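# Roll a paving slab on rollers against a steel stop

## Task

Move the paving slab by rolling it on its rollers until it rests level on them and its front face presses flat against the stop (the steel angle bolted to the table across the slab's route) along at least half the slab's width. Not allowed: carrying the slab, raising it beyond a slight amount (even at one end), holding a roller under it above the table, or letting anything other than its rollers or the table support it from beneath. Pressing down on it from above to tilt it along the way is allowed. The final state must hold without the robot keeping it there, and the slab should stay on its rollers rather than sliding off onto the table.

## Robot and tools

Robot: two arms, left_arm and right_arm, each with seven joints and a two-finger parallel gripper. The names are not image sides; left_arm sits on the +y side.

Frame: one shared world frame. Origin on the table surface midway between the arms, +x out across the table, +z up. Positions in metres, orientations as quaternions in w,x,y,z order. Printed hand positions can be somewhat wrong, worse when an arm is stretched far. The gripper's fingers point along its own +z and close along its own x; the reported point lies between the pads, and the fingertips extend 17.5 mm past it.

execute_actions takes "actions", a list with zero or one entry, plus optional "pictures" (true/false; images come by default).
- Empty list: only returns the current state.
- Motion: {"rows": [...], "steps": n}, n from 1 to 15 (default 15), each step 1/30 s. Up to 15 rows; row k drives step k, and the final row repeats for any remaining steps.
- Wait: {"steps": n} with no rows, n up to 300, counted from the previous result, so your reply time is included.

Each row is one list of 20 numbers, all in [-1, 1], covering both arms even if one stays still: left_arm waist, shoulder, upper arm roll, elbow, forearm roll, wrist pitch, wrist roll, then its gripper position, force_limit, speed; then the same ten for right_arm.

The seven joint numbers are offsets, not poses. They are measured from the joint angles printed in the latest result that lists Joint positions (before such a result exists in the scene, and for any second or later call within one reply, from where the arm stands when the action begins). Every row uses that same reference, not the previous row. Scale: 1.0 equals 0.9985 rad for waist, shoulder, upper arm roll and elbow, and 0.8765 rad for forearm roll, wrist pitch and wrist roll. An all-zero row is not a pause: it pulls the arm back to the reference angles.

Joint ranges (rad), same for both arms: waist ±6.283, shoulder ±2.250, upper arm roll ±6.283, elbow ±2.580, forearm roll ±6.283, wrist pitch ±2.100, wrist roll ±6.283. A request more than 0.013 rad outward past a stated end is refused and nothing moves. True ends may differ by up to 0.013 rad; targets beyond them are clipped, and the result may say "joint sent to its limit" (possibly about an earlier action). No such line does not prove there is room left.

Motion limits: each joint's target is kept within 0.304 rad (first four joints) or 0.266 rad (last three) of its measured angle, and targets that would put a gripper more than 70 mm from its current place are scaled back. Joints of one arm are coordinated so they finish together; reversing a move stops them together. After large moves an arm may not have arrived when the result comes. Between calls the arms continue toward the last row's target until they have almost stopped or a step is HELD.

Gripper numbers are absolute settings, not offsets. position: +1 fully open (50 mm), near -0.65 the pads meet, -1 closes until an object blocks. force_limit per pad: -1 about 20 N, 0 about 102 N, +1 about 185 N (actual can be ~17 % more). speed: -1 is 20 mm/s, 0 is 85, +1 is 150. To leave a gripper alone, resend its current three numbers; a 0 is a real command. force_limit and speed only apply once position changes by 0.01 or more; to soften a grip, open first. object_status: 0 moving, 1 blocked while opening, 2 blocked while closing (a grip), 3 reached target or pads met. Any new position resets it to 0 briefly. A lost grip closes again automatically, except after gripping at force_limit -1, which keeps reporting 2. Opening in mm is about (250 - position_measured) x 0.202. Turning only the wrist roll moves the pad point on a 25 mm circle.

Result lines: the state line "left_arm: … | right_arm: …" with each gripper's position and quaternion; Joint positions and Joint velocities per arm in column order (rad, rad/s); joint torques (with fixed offsets, scale and noise; changes at rest signal contact or load). "joint command not followed" means a clearance check altered joint targets; HELD marks steps whose row was partly or wholly not sent. TORQUE FAULT: contact torque reached a load limit (46.9 N m for the first four joints, 29.5 for the last three, held weight included); that arm freezes 10 s and the rest of the call is dropped. MOTOR HOT warns from 60 °C; at 75 °C an OVER-TEMPERATURE FAULT lets the arm sag until it cools.

zoom_image: {"camera": name, "region": [x0, y0, x1, y1]} in pixels of that camera's latest image, top-left origin, region no larger than 504 by 504. Cameras: cam_high (fixed, about 1.28, 0.01, 1.06 m, looking down over the table), cam_left_wrist and cam_right_wrist (riding on the hands), all 672x504. Calibration gives intrinsics K, distortion D and T_world_to_cam for each; actual cameras may be slightly off, and results list changed values.

finished_scene: {"scene": current number}. Irreversible; the goal must be met and remain so. Answering without any tool call ends the run.

Avoid: lifting or carrying the slab, letting it slide off its rollers, knocking anything off the table, arms striking or pressing each other, slams and very hard pushes. Loose objects may get occasional small external nudges.

Each tool is called by a JSON object that holds its "api" and its "payload", one argument or row to a line.

## Session

{"api": "execute_actions", "payload": {
  "actions": []
}}

Scene clock: 0.00 s of 4350.00 s.
left_arm: end_effector_position=(+0.1110, +0.1761, +0.1946) position_measured=3 object_status=3 end_effector_quat_wxyz=(-0.446, +0.027, +0.894, -0.045) | right_arm: end_effector_position=(+0.1864, +0.0922, +0.3820) position_measured=3 object_status=3 end_effector_quat_wxyz=(-0.068, +0.927, -0.217, +0.299)
Joint positions: left_arm=[ 1.06   0.561 -0.676  2.098  0.488  1.595  2.95 ] | right_arm=[-1.488  0.173 -0.56   1.597  0.674  1.631  3.87 ]
Joint velocities: left_arm=[-0.    -0.    -0.    -0.001 -0.    -0.001  0.001] | right_arm=[ 0.     0.    -0.     0.    -0.    -0.001  0.   ]
Joint torques (N m, as the joint torque sensors report them, + toward a larger angle): no reading

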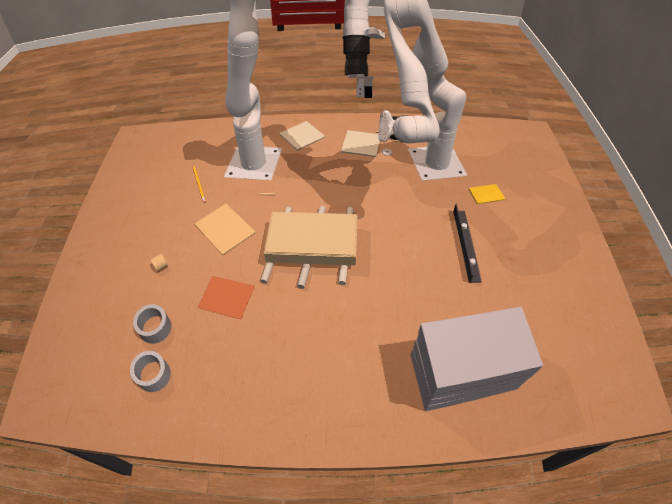

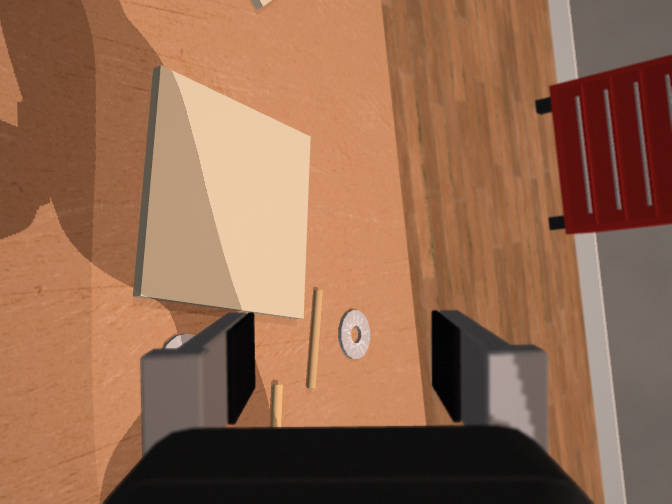

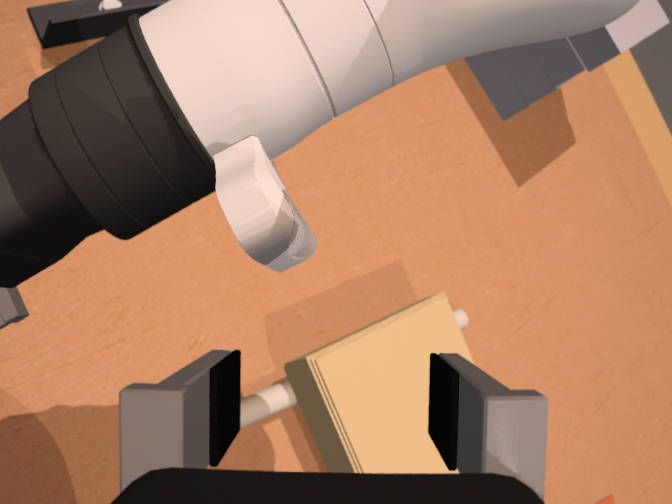

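{"api": "zoom_image", "payload": {
  "camera": "cam_high",
  "region": [130, 140, 530, 360]
}}

{"api": "zoom_image", "payload": {
  "camera": "cam_high",
  "region": [240, 190, 380, 300]
}}

{"api": "zoom_image", "payload": {
  "camera": "cam_high",
  "region": [420, 170, 530, 300]
}}

Region (130, 140, 530, 360) of cam_high's 672x504 image, scaled by 1.260, with more detail than that image has; it fills the top 277 rows of this view, and the rest is white.

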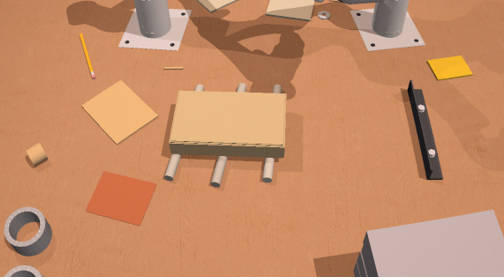

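Region (240, 190, 380, 300) of cam_high's 672x504 image, scaled by 3.600, with more detail than that image has; it fills the top 396 rows of this view, and the rest is white.

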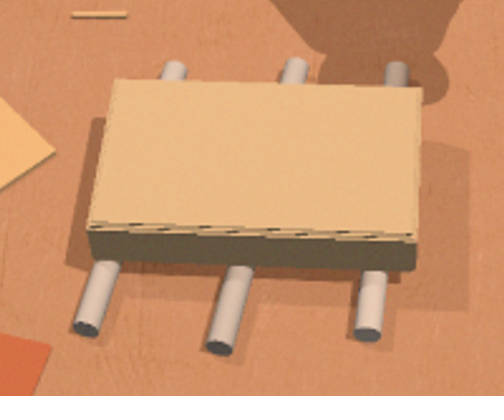

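Region (420, 170, 530, 300) of cam_high's 672x504 image, scaled by 3.877, with more detail than that image has; it fills the left 426 columns of this view, and the rest is white.

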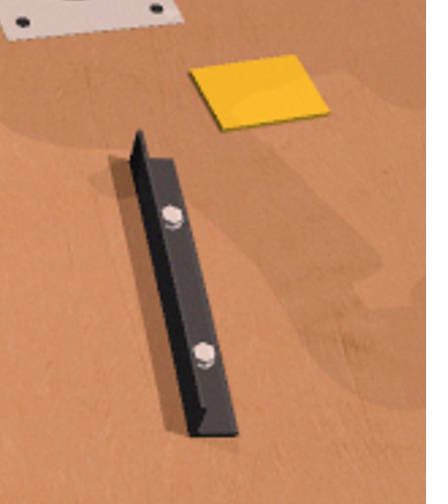

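{"api": "zoom_image", "payload": {
  "camera": "cam_high",
  "region": [200, 20, 500, 200]
}}

Region (200, 20, 500, 200) of cam_high's 672x504 image, scaled by 1.680, with more detail than that image has; it fills the top 302 rows of this view, and the rest is white.

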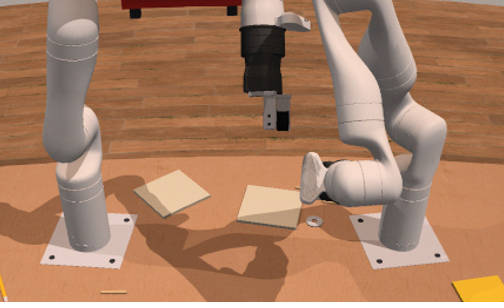

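{"api": "execute_actions", "payload": {
  "actions": [
    {"rows":[[-1,0,0,0,0,0,0,1,0,0, 0,0,0,0,0,0,0,1,0,0]],"steps":15}
  ],
  "pictures": false
}}

{"api": "execute_actions", "payload": {
  "actions": [
    {"steps":30}
  ]
}}

Scene clock: 48.90 s of 4350.00 s.
left_arm: end_effector_position=(+0.1988, +0.2244, +0.1944) position_measured=3 object_status=3 end_effector_quat_wxyz=(-0.422, -0.185, +0.875, -0.149) | right_arm: end_effector_position=(+0.1864, +0.0922, +0.3820) position_measured=3 object_status=3 end_effector_quat_wxyz=(-0.068, +0.927, -0.217, +0.299)
Joint positions: left_arm=[ 0.583  0.562 -0.676  2.097  0.488  1.595  2.95 ] | right_arm=[-1.488  0.173 -0.56   1.597  0.674  1.631  3.87 ]
Joint velocities: left_arm=[-1.368  0.     0.     0.001 -0.    -0.001  0.   ] | right_arm=[ 0.  0. -0. -0. -0. -0. -0.]
Joint torques (N m, as the joint torque sensors report them, + toward a larger angle): left_arm=[  0.18 -13.9   -1.22  -2.26  -0.33   2.75   0.1 ] | right_arm=[ -0.25 -13.19  -1.09  -8.78   1.9    0.6   -0.16]
Steps of this call (steps 1 to 90: nothing new was sent; then 45.40 s passed at rest; steps 91 to 105: all 15 steps of this action). Readings (joint positions | what the end effector reports):
91: left_arm=[1.059 0.561 -0.676 2.098 0.488 1.595 2.950] | right_arm=[-1.488 0.173 -0.560 1.597 0.674 1.631 3.870] | left_arm position_measured=3 object_status=3 | right_arm position_measured=3 object_status=3
92: left_arm=[1.051 0.561 -0.675 2.098 0.488 1.596 2.950] | right_arm=[-1.488 0.173 -0.560 1.597 0.674 1.631 3.870] | left_arm position_measured=3 object_status=3 | right_arm position_measured=3 object_status=3
94: left_arm=[1.021 0.561 -0.675 2.098 0.488 1.596 2.950] | right_arm=[-1.488 0.173 -0.560 1.597 0.674 1.631 3.870] | left_arm position_measured=3 object_status=3 | right_arm position_measured=3 object_status=3
98: left_arm=[0.895 0.562 -0.675 2.098 0.489 1.596 2.950] | right_arm=[-1.488 0.173 -0.560 1.597 0.674 1.631 3.870] | left_arm position_measured=3 object_status=3 | right_arm position_measured=3 object_status=3
105: the state above

Scene clock: 49.90 s of 4350.00 s.
left_arm: end_effector_position=(+0.2571, +0.3162, +0.1946) position_measured=3 object_status=3 end_effector_quat_wxyz=(-0.370, -0.404, +0.798, -0.253) | right_arm: end_effector_position=(+0.1864, +0.0922, +0.3820) position_measured=3 object_status=3 end_effector_quat_wxyz=(-0.068, +0.927, -0.217, +0.299)
Joint positions: left_arm=[ 0.062  0.561 -0.676  2.098  0.488  1.595  2.95 ] | right_arm=[-1.488  0.173 -0.56   1.597  0.674  1.631  3.87 ]
Joint velocities: left_arm=[-0.001 -0.     0.     0.    -0.001  0.002  0.   ] | right_arm=[-0.001 -0.     0.    -0.    -0.    -0.    -0.   ]
Joint torques (N m, as the joint torque sensors report them, + toward a larger angle): left_arm=[  0.07 -13.24  -1.02  -2.7   -0.36   2.7    0.28] | right_arm=[  0.12 -13.2   -0.42  -8.97   1.76   0.79   0.  ]
Steps of this call (steps 1 to 30: the robot went on to your last target). Readings (joint positions | what the end effector reports):
1: left_arm=[0.537 0.562 -0.676 2.097 0.488 1.595 2.950] | right_arm=[-1.488 0.173 -0.560 1.597 0.674 1.631 3.870] | left_arm position_measured=3 object_status=3 | right_arm position_measured=3 object_status=3
2: left_arm=[0.491 0.562 -0.676 2.097 0.488 1.595 2.950] | right_arm=[-1.488 0.173 -0.560 1.597 0.674 1.631 3.870] | left_arm position_measured=3 object_status=3 | right_arm position_measured=3 object_status=3
4: left_arm=[0.399 0.562 -0.676 2.097 0.488 1.595 2.950] | right_arm=[-1.488 0.173 -0.560 1.597 0.674 1.631 3.870] | left_arm position_measured=3 object_status=3 | right_arm position_measured=3 object_status=3
8: left_arm=[0.221 0.562 -0.677 2.097 0.488 1.595 2.950] | right_arm=[-1.488 0.173 -0.560 1.597 0.674 1.631 3.870] | left_arm position_measured=3 object_status=3 | right_arm position_measured=3 object_status=3
30: the state above
camera_calibration (this result's frames):
cam_left_wrist: T_world_to_cam=[[-0.396868, -0.462611, 0.792771, 0.0959883], [-0.812362, 0.579086, -0.0687576, 0.0651795], [-0.427275, -0.671305, -0.605629, 0.606766], [0, 0, 0, 1]] pos_world=[0.3503, 0.413986, 0.29586]
cam_right_wrist: T_world_to_cam=[[0.720875, -0.435314, 0.539297, -0.306082], [-0.337514, -0.900127, -0.275418, 0.293551], [0.605329, 0.0165213, -0.795804, 0.350769], [0, 0, 0, 1]] pos_world=[0.107394, 0.125197, 0.525062]

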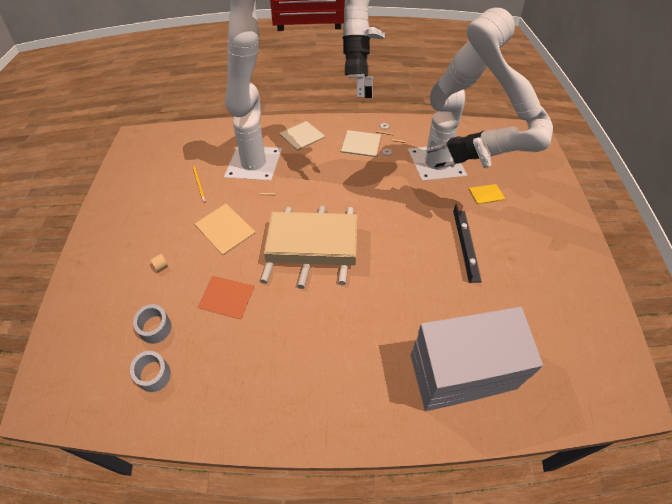

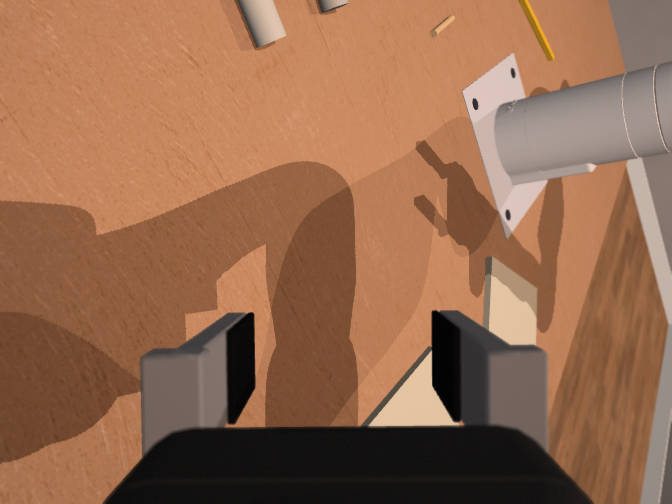

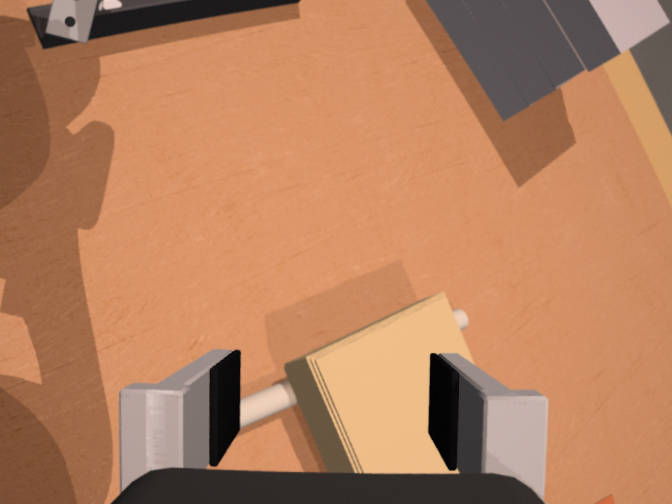

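{"api": "execute_actions", "payload": {
  "actions": [
    {"rows":[[-0.6,0,0,0,0,0,0,1,0,0, 1,0.221,0.561,0.28,-0.769,-0.867,-1,1,0,0]],"steps":15}
  ],
  "pictures": false
}}

{"api": "execute_actions", "payload": {
  "actions": [
    {"steps":20}
  ],
  "pictures": false
}}

Scene clock: 56.40 s of 4350.00 s.
left_arm: end_effector_position=(+0.2643, +0.4142, +0.1943) position_measured=3 object_status=3 end_effector_quat_wxyz=(-0.301, -0.578, +0.683, -0.331) | right_arm: end_effector_position=(+0.2919, -0.0145, +0.2399) position_measured=3 object_status=3 end_effector_quat_wxyz=(+0.072, +0.826, -0.517, +0.213)
Joint positions: left_arm=[-0.404  0.562 -0.677  2.097  0.488  1.595  2.95 ] | right_arm=[-1.215  0.312 -0.3    1.77   0.442  1.398  3.639]
Joint velocities: left_arm=[-1.055 -0.001 -0.012 -0.001 -0.005 -0.001 -0.   ] | right_arm=[ 0.749  0.232  0.737  0.3   -0.649 -0.651 -0.648]
Joint torques (N m, as the joint torque sensors report them, + toward a larger angle): left_arm=[  1.97 -13.39  -0.66  -2.12   0.13   2.86   0.22] | right_arm=[  0.33 -15.87  -0.41  -7.09   1.26   0.97  -0.02]
From where the robot then was, a joint's target lay farther than a number of 1.0 reaches, so one or more steps of this call were cut to that.
Steps of this call (steps 1 to 15: the robot went on to your last target; steps 16 to 90: nothing new was sent; then 3.00 s passed at rest; steps 91 to 105: all 15 steps of this action). Readings (joint positions | what the end effector reports):
91: left_arm=[0.060 0.561 -0.676 2.098 0.488 1.595 2.950] | right_arm=[-1.486 0.174 -0.559 1.598 0.673 1.630 3.869] | left_arm position_measured=3 object_status=3 | right_arm position_measured=3 object_status=3
92: left_arm=[0.053 0.561 -0.675 2.098 0.488 1.596 2.950] | right_arm=[-1.480 0.178 -0.556 1.602 0.669 1.626 3.865] | left_arm position_measured=3 object_status=3 | right_arm position_measured=3 object_status=3
94: left_arm=[0.022 0.561 -0.675 2.098 0.488 1.596 2.950] | right_arm=[-1.450 0.199 -0.532 1.625 0.646 1.602 3.842] | left_arm position_measured=3 object_status=3 | right_arm position_measured=3 object_status=3
98: left_arm=[-0.104 0.562 -0.675 2.098 0.489 1.596 2.950] | right_arm=[-1.372 0.247 -0.455 1.686 0.579 1.535 3.775] | left_arm position_measured=3 object_status=3 | right_arm position_measured=3 object_status=3
105: the state above

Scene clock: 57.07 s of 4350.00 s.
left_arm: end_effector_position=(+0.2581, +0.4410, +0.1946) position_measured=3 object_status=3 end_effector_quat_wxyz=(-0.279, -0.621, +0.643, -0.350) | right_arm: end_effector_position=(+0.4312, -0.1832, +0.1420) position_measured=3 object_status=3 end_effector_quat_wxyz=(-0.009, -0.164, +0.986, -0.008)
Joint positions: left_arm=[-0.537  0.561 -0.676  2.098  0.488  1.595  2.95 ] | right_arm=[-0.548  0.392 -0.006  1.873  0.017  0.899  3.045]
Joint velocities: left_arm=[-0.002 -0.    -0.     0.001  0.001  0.001  0.   ] | right_arm=[ 0.677  0.026  0.121  0.038 -0.211 -0.366 -0.677]
Joint torques (N m, as the joint torque sensors report them, + toward a larger angle): left_arm=[  0.25 -13.11  -1.26  -2.6   -0.39   2.72  -0.03] | right_arm=[ -2.6  -16.56  -1.32  -7.16  -0.53   0.4    0.11]
Steps of this call (steps 1 to 20: the robot went on to your last target). Readings (joint positions | what the end effector reports):
1: left_arm=[-0.437 0.562 -0.677 2.097 0.488 1.595 2.950] | right_arm=[-1.190 0.319 -0.275 1.780 0.420 1.376 3.617] | left_arm position_measured=3 object_status=3 | right_arm position_measured=3 object_status=3
2: left_arm=[-0.465 0.562 -0.678 2.097 0.488 1.595 2.950] | right_arm=[-1.163 0.326 -0.250 1.789 0.398 1.353 3.594] | left_arm position_measured=3 object_status=3 | right_arm position_measured=3 object_status=3
4: left_arm=[-0.505 0.561 -0.678 2.097 0.488 1.595 2.950] | right_arm=[-1.106 0.340 -0.200 1.806 0.348 1.304 3.545] | left_arm position_measured=3 object_status=3 | right_arm position_measured=3 object_status=3
8: left_arm=[-0.528 0.561 -0.677 2.098 0.488 1.595 2.950] | right_arm=[-0.967 0.363 -0.114 1.836 0.230 1.185 3.426] | left_arm position_measured=3 object_status=3 | right_arm position_measured=3 object_status=3
20: the state above

{"api": "execute_actions", "payload": {
  "actions": [],
  "pictures": false
}}

Scene clock: 58.23 s of 4350.00 s.
left_arm: end_effector_position=(+0.2581, +0.4410, +0.1946) position_measured=3 object_status=3 end_effector_quat_wxyz=(-0.279, -0.621, +0.643, -0.350) | right_arm: end_effector_position=(+0.4412, -0.2021, +0.1400) position_measured=3 object_status=3 end_effector_quat_wxyz=(+0.000, -0.101, +0.995, +0.000)
Joint positions: left_arm=[-0.537  0.561 -0.676  2.098  0.488  1.595  2.95 ] | right_arm=[-0.489  0.394  0.     1.877 -0.     0.871  2.993]
Joint velocities: left_arm=[-0.    -0.    -0.001 -0.001  0.     0.001  0.   ] | right_arm=[ 0. -0.  0. -0. -0.  0. -0.]
Joint torques (N m, as the joint torque sensors report them, + toward a larger angle): left_arm=[ -0.01 -13.2   -1.1   -2.58  -0.39   2.73   0.19] | right_arm=[  0.15 -16.36   0.2   -7.41   0.02  -0.19  -0.22]
Steps of this call (steps 1 to 30: the robot went on to your last target; steps 31 to 35: nothing new was sent). Readings (joint positions | what the end effector reports):
1: left_arm=[-0.537 0.561 -0.676 2.098 0.488 1.595 2.950] | right_arm=[-0.528 0.393 -0.002 1.874 0.010 0.888 3.024] | left_arm position_measured=3 object_status=3 | right_arm position_measured=3 object_status=3
2: left_arm=[-0.537 0.561 -0.676 2.098 0.488 1.595 2.950] | right_arm=[-0.513 0.393 0.001 1.875 0.006 0.880 3.009] | left_arm position_measured=3 object_status=3 | right_arm position_measured=3 object_status=3
4: left_arm=[-0.537 0.561 -0.676 2.098 0.488 1.595 2.950] | right_arm=[-0.500 0.394 0.003 1.876 0.001 0.872 2.995] | left_arm position_measured=3 object_status=3 | right_arm position_measured=3 object_status=3
8: left_arm=[-0.537 0.561 -0.676 2.098 0.488 1.595 2.950] | right_arm=[-0.493 0.394 0.001 1.877 -0.000 0.871 2.993] | left_arm position_measured=3 object_status=3 | right_arm position_measured=3 object_status=3
35: the state above
All arms were judged still, so your last target was given up. Only a new action makes them travel on or press farther. Fingers that are still opening or closing keep moving.

{"api": "execute_actions", "payload": {
  "actions": [
    {"rows":[[0,0,0,0,0,0,0,1,0,0, 0.171,0,0,0,0,0,-0.033,1,0,0]],"steps":15}
  ]
}}

Scene clock: 60.53 s of 4350.00 s.
left_arm: end_effector_position=(+0.2581, +0.4410, +0.1946) position_measured=3 object_status=3 end_effector_quat_wxyz=(-0.279, -0.621, +0.643, -0.350) | right_arm: end_effector_position=(+0.4501, -0.2686, +0.1400) position_measured=3 object_status=3 end_effector_quat_wxyz=(+0.000, -0.003, +1.000, +0.000)
Joint positions: left_arm=[-0.537  0.561 -0.676  2.098  0.488  1.595  2.95 ] | right_arm=[-0.322  0.394  0.     1.877 -0.001  0.871  2.965]
Joint velocities: left_arm=[ 0. -0.  0.  0. -0. -0. -0.] | right_arm=[ 0.028  0.    -0.005 -0.     0.     0.001 -0.   ]
Joint torques (N m, as the joint torque sensors report them, + toward a larger angle): left_arm=[  0.26 -13.52  -0.88  -2.49  -0.39   2.84   0.07] | right_arm=[  0.23 -16.24  -0.18  -7.47   0.05  -0.13   0.06]
Steps of this call (steps 1 to 54: nothing new was sent; steps 55 to 69: all 15 steps of this action). Readings (joint positions | what the end effector reports):
55: left_arm=[-0.537 0.561 -0.676 2.098 0.488 1.595 2.950] | right_arm=[-0.488 0.394 0.000 1.877 -0.001 0.871 2.993] | left_arm position_measured=3 object_status=3 | right_arm position_measured=3 object_status=3
56: left_arm=[-0.537 0.561 -0.676 2.098 0.488 1.595 2.950] | right_arm=[-0.481 0.394 -0.001 1.876 -0.001 0.871 2.993] | left_arm position_measured=3 object_status=3 | right_arm position_measured=3 object_status=3
58: left_arm=[-0.537 0.561 -0.676 2.098 0.488 1.595 2.950] | right_arm=[-0.451 0.394 -0.002 1.876 -0.002 0.871 2.988] | left_arm position_measured=3 object_status=3 | right_arm position_measured=3 object_status=3
62: left_arm=[-0.537 0.561 -0.676 2.098 0.488 1.595 2.950] | right_arm=[-0.355 0.394 0.002 1.876 0.000 0.871 2.971] | left_arm position_measured=3 object_status=3 | right_arm position_measured=3 object_status=3
69: the state above
camera_calibration (this result's frames):
cam_left_wrist: T_world_to_cam=[[-0.0668699, -0.605842, 0.79277, 0.132105], [-0.99743, 0.0201193, -0.0687577, 0.287958], [0.0257063, -0.79533, -0.605631, 0.628747], [0, 0, 0, 1]] pos_world=[0.27989, 0.574303, 0.295859]
cam_right_wrist: T_world_to_cam=[[-0.999774, -0.0146989, 0.0153302, 0.438034], [-0.0151498, 0.999443, -0.029727, 0.321938], [-0.0148847, -0.0299526, -0.99944, 0.299642], [0, 0, 0, 1]] pos_world=[0.447273, -0.306345, 0.30233]

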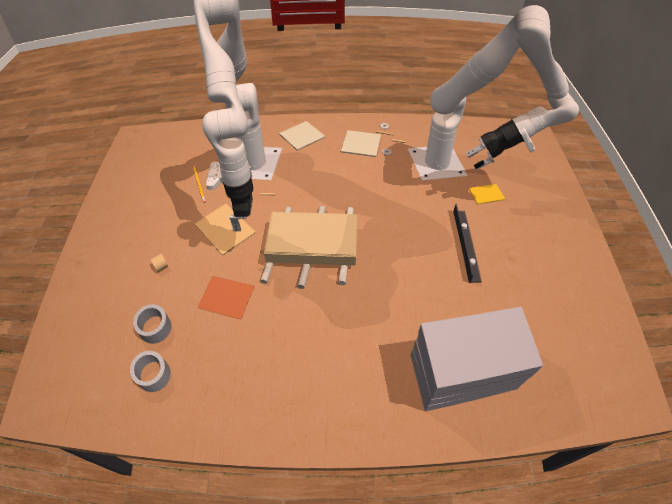

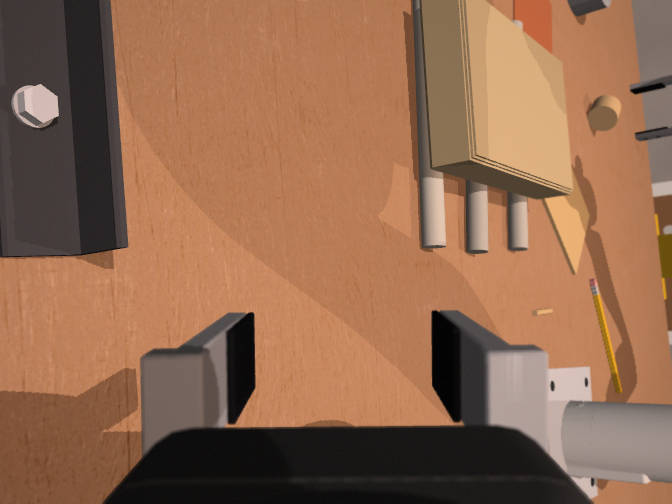

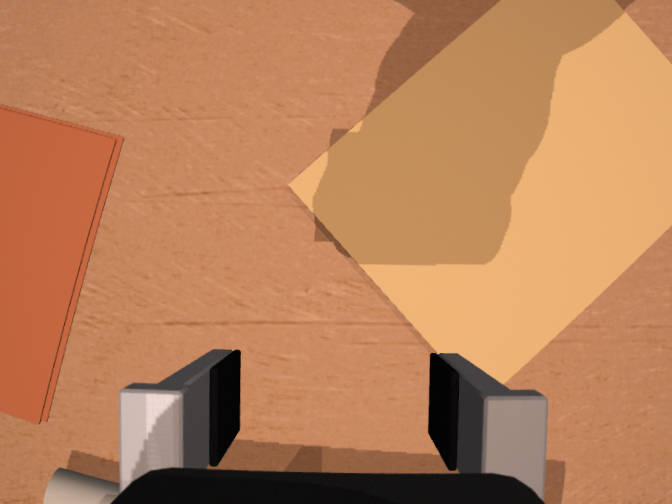

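{"api": "execute_actions", "payload": {
  "actions": [
    {"rows":[[0,0,0,0,0,0,0,1,0,0, -0.008,0.149,0,0.092,0,-0.275,-0.016,1,0,0]],"steps":15}
  ]
}}

Scene clock: 64.87 s of 4350.00 s.
left_arm: end_effector_position=(+0.2581, +0.4410, +0.1946) position_measured=3 object_status=3 end_effector_quat_wxyz=(-0.279, -0.621, +0.643, -0.350) | right_arm: end_effector_position=(+0.4508, -0.2653, +0.0611) position_measured=3 object_status=3 end_effector_quat_wxyz=(+0.001, +0.000, +1.000, +0.000)
Joint positions: left_arm=[-0.537  0.561 -0.676  2.098  0.488  1.595  2.95 ] | right_arm=[-0.33   0.54   0.     1.968 -0.001  0.63   2.951]
Joint velocities: left_arm=[-0.  0. -0.  0. -0. -0.  0.] | right_arm=[-0.001  0.021 -0.     0.001  0.    -0.    -0.   ]
Joint torques (N m, as the joint torque sensors report them, + toward a larger angle): left_arm=[  0.14 -13.3   -1.24  -2.38  -0.13   2.62   0.04] | right_arm=[ -0.16 -17.96   0.15  -5.61  -0.05  -0.06   0.2 ]
Steps of this call (steps 1 to 15: the robot went on to your last target; steps 16 to 90: nothing new was sent; then 0.83 s passed at rest; steps 91 to 105: all 15 steps of this action). Readings (joint positions | what the end effector reports):
91: left_arm=[-0.537 0.561 -0.676 2.098 0.488 1.595 2.950] | right_arm=[-0.319 0.395 0.000 1.877 -0.000 0.870 2.964] | left_arm position_measured=3 object_status=3 | right_arm position_measured=3 object_status=3
92: left_arm=[-0.537 0.561 -0.676 2.098 0.488 1.595 2.950] | right_arm=[-0.319 0.402 0.001 1.880 -0.000 0.862 2.964] | left_arm position_measured=3 object_status=3 | right_arm position_measured=3 object_status=3
94: left_arm=[-0.537 0.561 -0.676 2.098 0.488 1.595 2.950] | right_arm=[-0.321 0.432 0.001 1.896 -0.000 0.818 2.962] | left_arm position_measured=3 object_status=3 | right_arm position_measured=3 object_status=3
98: left_arm=[-0.537 0.561 -0.676 2.098 0.488 1.595 2.950] | right_arm=[-0.328 0.517 0.000 1.952 -0.001 0.674 2.953] | left_arm position_measured=3 object_status=3 | right_arm position_measured=3 object_status=3
105: the state above
camera_calibration (this result's frames):
cam_left_wrist: T_world_to_cam=[[-0.0668699, -0.605843, 0.792769, 0.132106], [-0.99743, 0.0201194, -0.0687576, 0.287959], [0.0257063, -0.79533, -0.605632, 0.628747], [0, 0, 0, 1]] pos_world=[0.27989, 0.574304, 0.295859]
cam_right_wrist: T_world_to_cam=[[-0.999884, -0.00845078, 0.0127102, 0.441879], [-0.0088215, 0.999529, -0.0293993, 0.313434], [-0.0124558, -0.029508, -0.999487, 0.219997], [0, 0, 0, 1]] pos_world=[0.447332, -0.303061, 0.223483]

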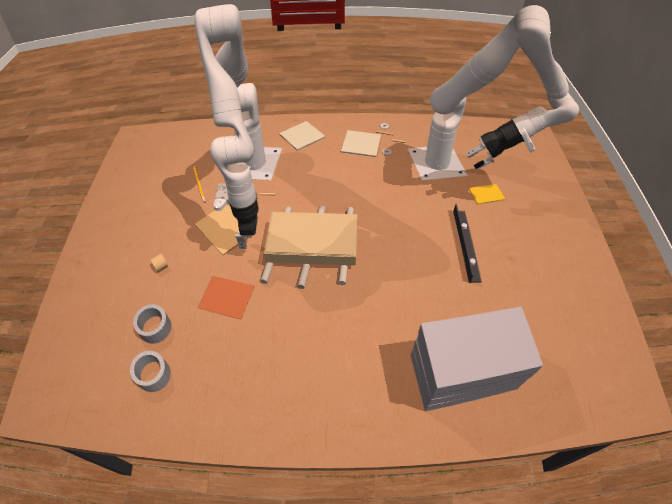

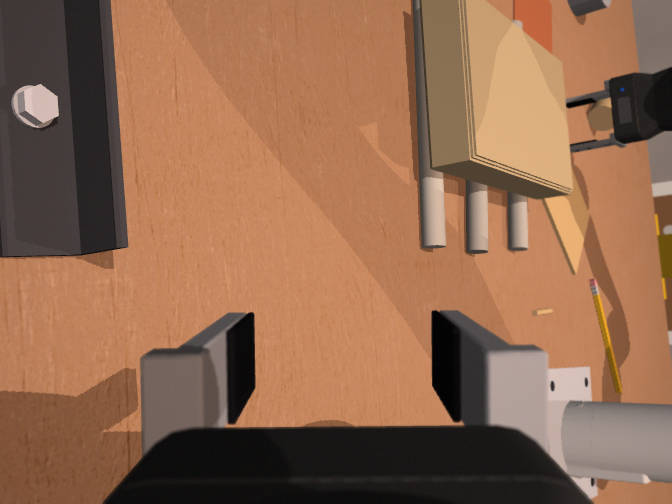

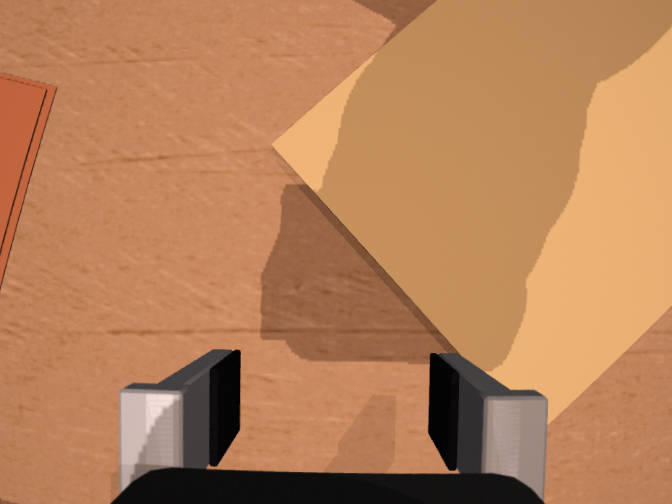

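{"api": "execute_actions", "payload": {
  "actions": [
    {"rows":[[0,0,0,0,0,0,0,1,0,0, -0.04,0.008,0,-0.01,0,0.006,-0.045,1,0,0],[0,0,0,0,0,0,0,1,0,0, -0.04,0.008,0,-0.01,0,0.006,-0.045,1,0,0],[0,0,0,0,0,0,0,1,0,0, -0.04,0.008,0,-0.01,0,0.006,-0.045,1,0,0],[0,0,0,0,0,0,0,1,0,0, -0.07,0.011,0,-0.017,0,0.01,-0.08,1,0,0],[0,0,0,0,0,0,0,1,0,0, -0.07,0.011,0,-0.017,0,0.01,-0.08,1,0,0],[0,0,0,0,0,0,0,1,0,0, -0.07,0.011,0,-0.017,0,0.01,-0.08,1,0,0],[0,0,0,0,0,0,0,1,0,0, -0.096,0.014,0,-0.023,0,0.014,-0.109,1,0,0]],"steps":15}
  ]
}}

Scene clock: 70.17 s of 4350.00 s.
left_arm: end_effector_position=(+0.2581, +0.4410, +0.1946) position_measured=3 object_status=3 end_effector_quat_wxyz=(-0.279, -0.621, +0.643, -0.350) | right_arm: end_effector_position=(+0.4501, -0.2260, +0.0599) position_measured=3 object_status=3 end_effector_quat_wxyz=(-0.000, +0.001, +1.000, -0.000)
Joint positions: left_arm=[-0.537  0.561 -0.676  2.098  0.488  1.595  2.95 ] | right_arm=[-0.424  0.554  0.     1.945 -0.     0.642  2.855]
Joint velocities: left_arm=[ 0.     0.    -0.001  0.     0.     0.001 -0.001] | right_arm=[-0.014  0.002  0.003 -0.     0.     0.    -0.001]
Joint torques (N m, as the joint torque sensors report them, + toward a larger angle): left_arm=[  0.08 -13.31  -1.23  -2.39  -0.24   2.73   0.09] | right_arm=[  0.09 -18.28  -0.46  -5.77   0.05  -0.09   0.06]
Steps of this call (steps 1 to 15: the robot went on to your last target; steps 16 to 90: nothing new was sent; then 1.80 s passed at rest; steps 91 to 105: all 15 steps of this action). Readings (joint positions | what the end effector reports):
91: left_arm=[-0.537 0.561 -0.676 2.098 0.488 1.595 2.950] | right_arm=[-0.331 0.543 0.001 1.968 -0.000 0.630 2.950] | left_arm position_measured=3 object_status=3 | right_arm position_measured=3 object_status=3
92: left_arm=[-0.537 0.561 -0.676 2.098 0.488 1.595 2.950] | right_arm=[-0.338 0.544 0.002 1.967 0.000 0.631 2.945] | left_arm position_measured=3 object_status=3 | right_arm position_measured=3 object_status=3
94: left_arm=[-0.537 0.561 -0.676 2.098 0.488 1.595 2.950] | right_arm=[-0.362 0.547 0.002 1.961 -0.000 0.634 2.923] | left_arm position_measured=3 object_status=3 | right_arm position_measured=3 object_status=3
98: left_arm=[-0.537 0.561 -0.676 2.098 0.488 1.595 2.950] | right_arm=[-0.404 0.552 0.001 1.950 -0.000 0.639 2.876] | left_arm position_measured=3 object_status=3 | right_arm position_measured=3 object_status=3
105: the state above
camera_calibration (this result's frames):
cam_left_wrist: T_world_to_cam=[[-0.0668699, -0.605844, 0.792768, 0.132107], [-0.997431, 0.0201196, -0.0687575, 0.287959], [0.0257062, -0.795329, -0.605633, 0.628748], [0, 0, 0, 1]] pos_world=[0.27989, 0.574304, 0.295859]
cam_right_wrist: T_world_to_cam=[[-0.999851, -0.00722763, 0.0157043, 0.441585], [-0.00769566, 0.999522, -0.0299496, 0.27367], [-0.0154803, -0.030066, -0.999428, 0.221105], [0, 0, 0, 1]] pos_world=[0.447048, -0.2637, 0.22224]

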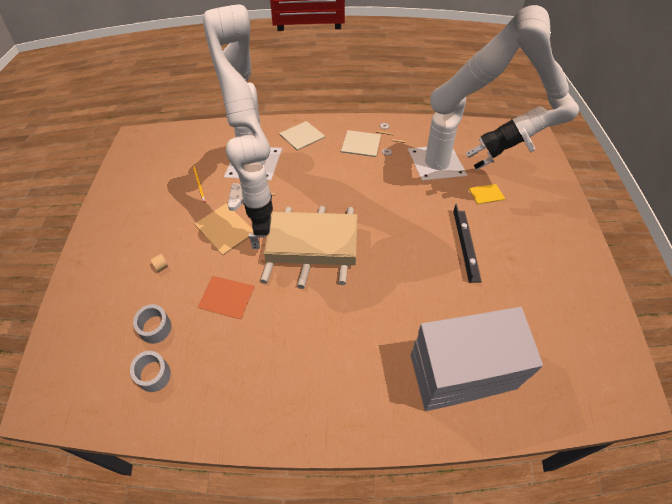

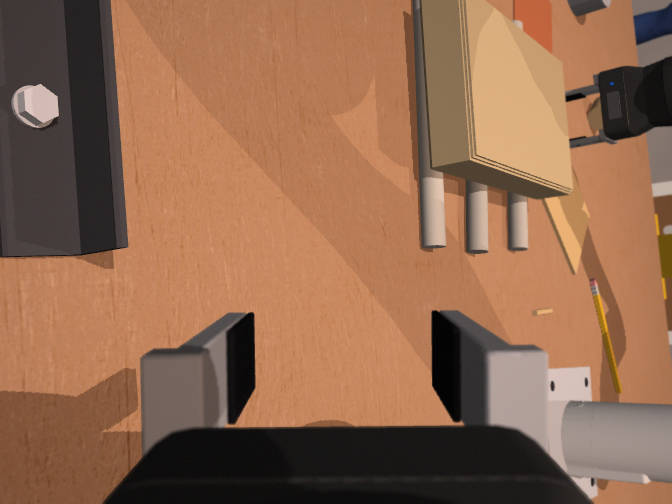

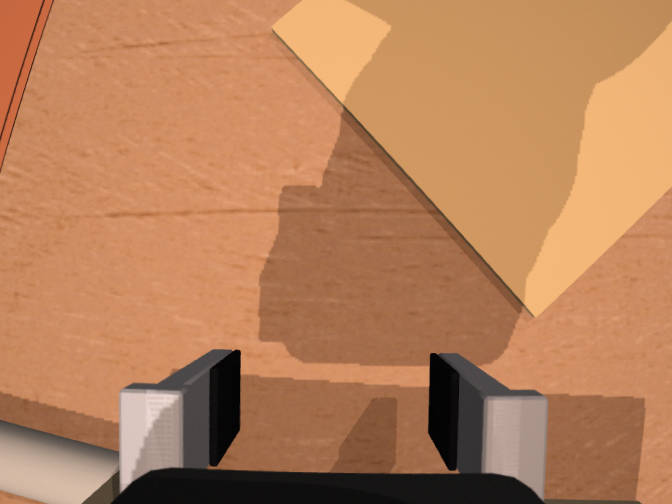

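{"api": "zoom_image", "payload": {
  "camera": "cam_left_wrist",
  "region": [400, 0, 672, 260]
}}

{"api": "zoom_image", "payload": {
  "camera": "cam_high",
  "region": [220, 190, 370, 300]
}}

Region (400, 0, 672, 260) of cam_left_wrist's 672x504 image, scaled by 1.853; it fills the top 482 rows of this view, and the rest is white.

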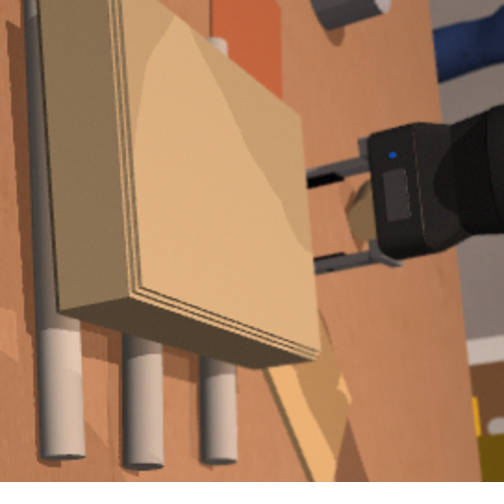

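Region (220, 190, 370, 300) of cam_high's 672x504 image, scaled by 3.360, with more detail than that image has; it fills the top 370 rows of this view, and the rest is white.

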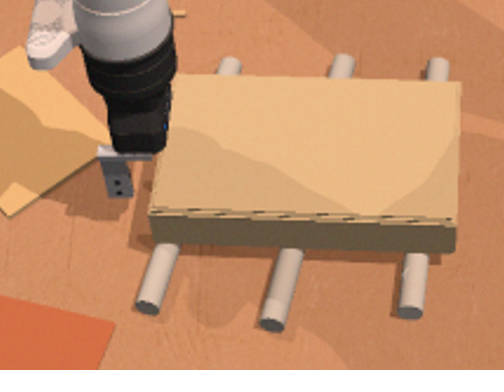

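{"api": "execute_actions", "payload": {
  "actions": [
    {"rows":[[0,0,0,0,0,0,0,1,0,0, -0.008,0.001,0,-0.003,0,0.002,-0.009,1,0,0],[0,0,0,0,0,0,0,1,0,0, -0.008,0.001,0,-0.003,0,0.002,-0.009,1,0,0],[0,0,0,0,0,0,0,1,0,0, -0.016,0.003,0,-0.006,0,0.004,-0.018,1,0,0],[0,0,0,0,0,0,0,1,0,0, -0.016,0.003,0,-0.006,0,0.004,-0.018,1,0,0],[0,0,0,0,0,0,0,1,0,0, -0.024,0.004,0,-0.009,0,0.006,-0.026,1,0,0],[0,0,0,0,0,0,0,1,0,0, -0.024,0.004,0,-0.009,0,0.006,-0.026,1,0,0],[0,0,0,0,0,0,0,1,0,0, -0.032,0.005,0,-0.012,0,0.008,-0.035,1,0,0],[0,0,0,0,0,0,0,1,0,0, -0.032,0.005,0,-0.012,0,0.008,-0.035,1,0,0],[0,0,0,0,0,0,0,1,0,0, -0.04,0.007,0,-0.015,0,0.010,-0.044,1,0,0],[0,0,0,0,0,0,0,1,0,0, -0.04,0.007,0,-0.015,0,0.010,-0.044,1,0,0],[0,0,0,0,0,0,0,1,0,0, -0.0475,0.008,0,-0.018,0,0.0115,-0.0525,1,0,0]],"steps":15}
  ]
}}

Scene clock: 79.60 s of 4350.00 s.
left_arm: end_effector_position=(+0.2581, +0.4410, +0.1946) position_measured=3 object_status=3 end_effector_quat_wxyz=(-0.279, -0.621, +0.643, -0.350) | right_arm: end_effector_position=(+0.4504, -0.2059, +0.0600) position_measured=3 object_status=3 end_effector_quat_wxyz=(-0.000, +0.001, +1.000, +0.000)
Joint positions: left_arm=[-0.537  0.561 -0.676  2.098  0.488  1.595  2.95 ] | right_arm=[-0.47   0.562  0.     1.928 -0.001  0.652  2.809]
Joint velocities: left_arm=[-0.  0.  0.  0.  0. -0. -0.] | right_arm=[-0.012  0.002  0.006 -0.003  0.001  0.002 -0.008]
Joint torques (N m, as the joint torque sensors report them, + toward a larger angle): left_arm=[ -0.06 -13.45  -1.17  -2.71  -0.29   2.64   0.  ] | right_arm=[ -0.28 -18.21  -0.16  -5.91  -0.12  -0.01   0.47]
Steps of this call (steps 1 to 15: the robot went on to your last target; steps 16 to 90: nothing new was sent; then 5.93 s passed at rest; steps 91 to 105: all 15 steps of this action). Readings (joint positions | what the end effector reports):
91: left_arm=[-0.537 0.561 -0.676 2.098 0.488 1.595 2.950] | right_arm=[-0.427 0.555 0.001 1.945 -0.000 0.643 2.854] | left_arm position_measured=3 object_status=3 | right_arm position_measured=3 object_status=3
92: left_arm=[-0.537 0.561 -0.676 2.098 0.488 1.595 2.950] | right_arm=[-0.430 0.555 0.001 1.944 -0.000 0.643 2.851] | left_arm position_measured=3 object_status=3 | right_arm position_measured=3 object_status=3
94: left_arm=[-0.537 0.561 -0.676 2.098 0.488 1.595 2.950] | right_arm=[-0.436 0.556 0.001 1.941 -0.000 0.645 2.844] | left_arm position_measured=3 object_status=3 | right_arm position_measured=3 object_status=3
98: left_arm=[-0.537 0.561 -0.676 2.098 0.488 1.595 2.950] | right_arm=[-0.451 0.559 0.001 1.935 -0.000 0.648 2.830] | left_arm position_measured=3 object_status=3 | right_arm position_measured=3 object_status=3
105: the state above
camera_calibration (this result's frames):
cam_left_wrist: T_world_to_cam=[[-0.06687, -0.605845, 0.792767, 0.132109], [-0.99743, 0.0201197, -0.0687576, 0.287959], [0.0257062, -0.795328, -0.605634, 0.628748], [0, 0, 0, 1]] pos_world=[0.27989, 0.574305, 0.295859]
cam_right_wrist: T_world_to_cam=[[-0.999848, -0.00760398, 0.0157207, 0.441994], [-0.00806931, 0.999525, -0.029751, 0.253724], [-0.015487, -0.0298733, -0.999434, 0.221933], [0, 0, 0, 1]] pos_world=[0.447411, -0.243613, 0.222408]

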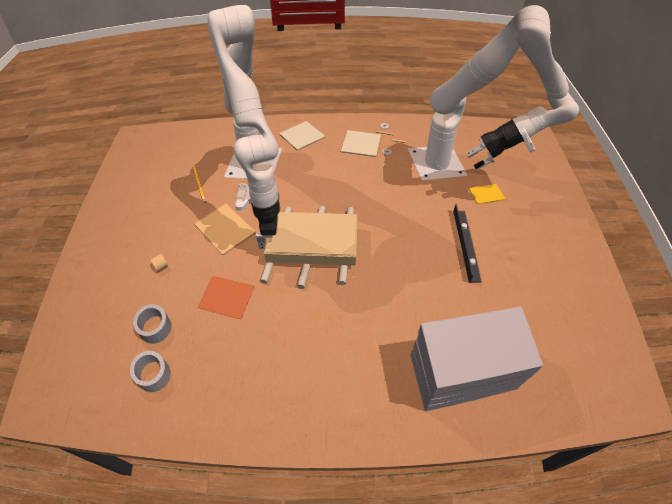

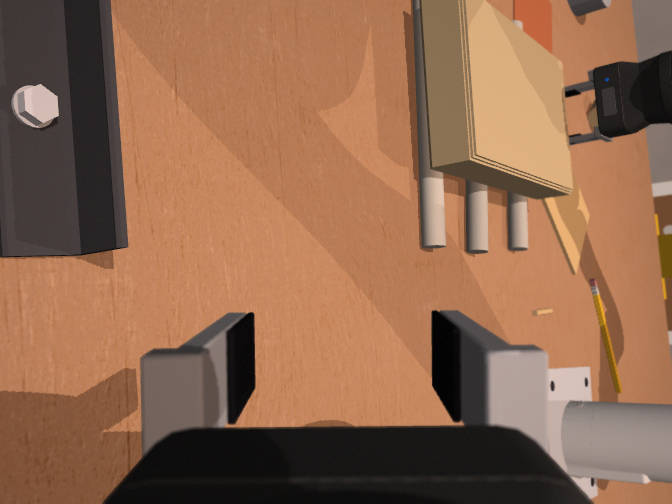

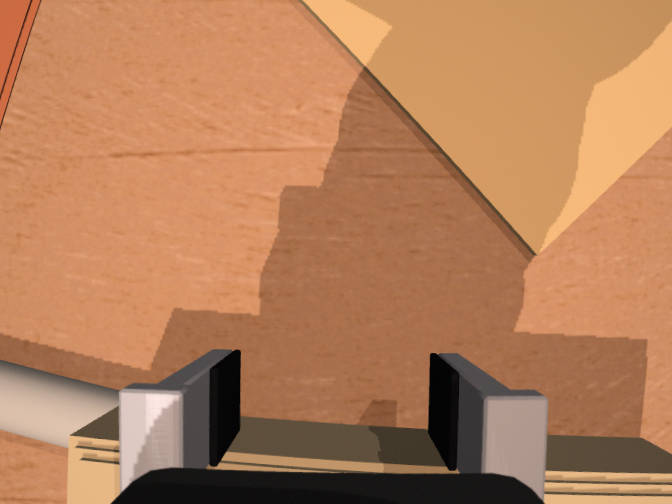

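{"api": "execute_actions", "payload": {
  "actions": [
    {"rows":[[0,0,0,0,0,0,0,1,0,0, -0.008,0.002,0,-0.004,0,0.002,-0.009,1,0,0],[0,0,0,0,0,0,0,1,0,0, -0.012,0.002,0,-0.005,0,0.003,-0.013,1,0,0],[0,0,0,0,0,0,0,1,0,0, -0.016,0.003,0,-0.007,0,0.004,-0.018,1,0,0],[0,0,0,0,0,0,0,1,0,0, -0.020,0.004,0,-0.009,0,0.005,-0.022,1,0,0],[0,0,0,0,0,0,0,1,0,0, -0.024,0.005,0,-0.011,0,0.006,-0.027,1,0,0],[0,0,0,0,0,0,0,1,0,0, -0.028,0.006,0,-0.012,0,0.008,-0.031,1,0,0],[0,0,0,0,0,0,0,1,0,0, -0.032,0.006,0,-0.014,0,0.009,-0.035,1,0,0],[0,0,0,0,0,0,0,1,0,0, -0.036,0.007,0,-0.016,0,0.010,-0.040,1,0,0],[0,0,0,0,0,0,0,1,0,0, -0.040,0.008,0,-0.018,0,0.011,-0.044,1,0,0],[0,0,0,0,0,0,0,1,0,0, -0.044,0.009,0,-0.020,0,0.012,-0.049,1,0,0],[0,0,0,0,0,0,0,1,0,0, -0.048,0.010,0,-0.021,0,0.013,-0.053,1,0,0],[0,0,0,0,0,0,0,1,0,0, -0.052,0.011,0,-0.023,0,0.014,-0.057,1,0,0],[0,0,0,0,0,0,0,1,0,0, -0.057,0.0115,0,-0.0254,0,0.0154,-0.063,1,0,0]],"steps":15}
  ]
}}

Scene clock: 82.63 s of 4350.00 s.
left_arm: end_effector_position=(+0.2581, +0.4410, +0.1946) position_measured=3 object_status=3 end_effector_quat_wxyz=(-0.279, -0.621, +0.643, -0.350) | right_arm: end_effector_position=(+0.4507, -0.1817, +0.0601) position_measured=3 object_status=3 end_effector_quat_wxyz=(+0.000, +0.000, +1.000, +0.000)
Joint positions: left_arm=[-0.537  0.561 -0.676  2.098  0.488  1.595  2.95 ] | right_arm=[-0.524  0.573  0.     1.903 -0.001  0.665  2.756]
Joint velocities: left_arm=[ 0.  0. -0. -0. -0.  0. -0.] | right_arm=[-0.034  0.004 -0.022 -0.025 -0.01   0.008 -0.051]
Joint torques (N m, as the joint torque sensors report them, + toward a larger angle): left_arm=[ -0.04 -13.05  -1.18  -2.91  -0.31   2.71   0.03] | right_arm=[  1.47 -18.35   0.61  -6.07  -0.11   0.03   0.08]
Steps of this call (steps 1 to 15: the robot went on to your last target; steps 16 to 76: nothing new was sent; steps 77 to 91: all 15 steps of this action). Readings (joint positions | what the end effector reports):
77: left_arm=[-0.537 0.561 -0.676 2.098 0.488 1.595 2.950] | right_arm=[-0.472 0.562 0.001 1.927 -0.000 0.653 2.808] | left_arm position_measured=3 object_status=3 | right_arm position_measured=3 object_status=3
78: left_arm=[-0.537 0.561 -0.676 2.098 0.488 1.595 2.950] | right_arm=[-0.475 0.563 0.002 1.926 0.001 0.654 2.805] | left_arm position_measured=3 object_status=3 | right_arm position_measured=3 object_status=3
80: left_arm=[-0.537 0.561 -0.676 2.098 0.488 1.595 2.950] | right_arm=[-0.482 0.565 0.002 1.922 0.001 0.655 2.797] | left_arm position_measured=3 object_status=3 | right_arm position_measured=3 object_status=3
84: left_arm=[-0.537 0.561 -0.676 2.098 0.488 1.595 2.950] | right_arm=[-0.498 0.568 0.001 1.915 -0.000 0.659 2.782] | left_arm position_measured=3 object_status=3 | right_arm position_measured=3 object_status=3
91: the state above
camera_calibration (this result's frames):
cam_left_wrist: T_world_to_cam=[[-0.0668702, -0.605846, 0.792766, 0.13211], [-0.99743, 0.02012, -0.0687577, 0.287959], [0.0257061, -0.795327, -0.605635, 0.628748], [0, 0, 0, 1]] pos_world=[0.279891, 0.574305, 0.295859]
cam_right_wrist: T_world_to_cam=[[-0.99985, -0.00810049, 0.0152888, 0.442382], [-0.00854994, 0.999526, -0.0295646, 0.229724], [-0.0150421, -0.0296908, -0.999446, 0.222596], [0, 0, 0, 1]] pos_world=[0.447629, -0.219422, 0.222501]

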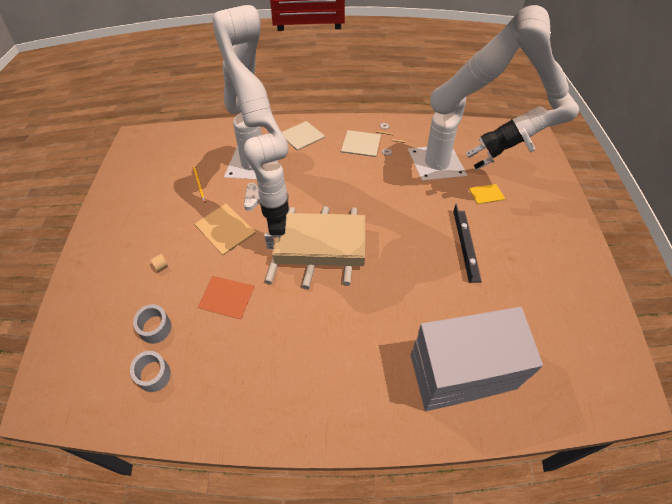

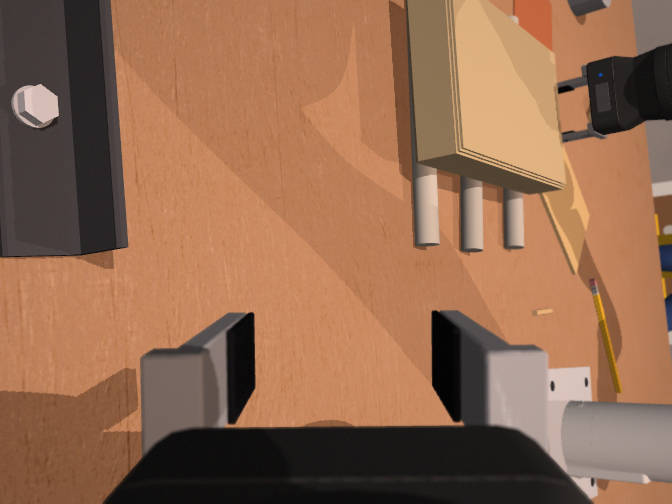

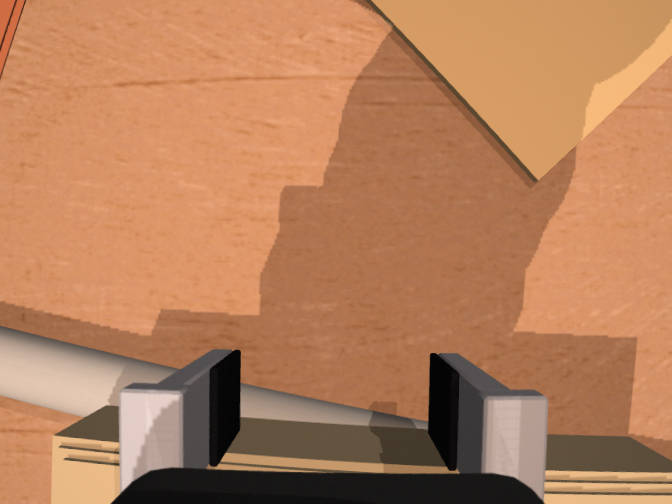

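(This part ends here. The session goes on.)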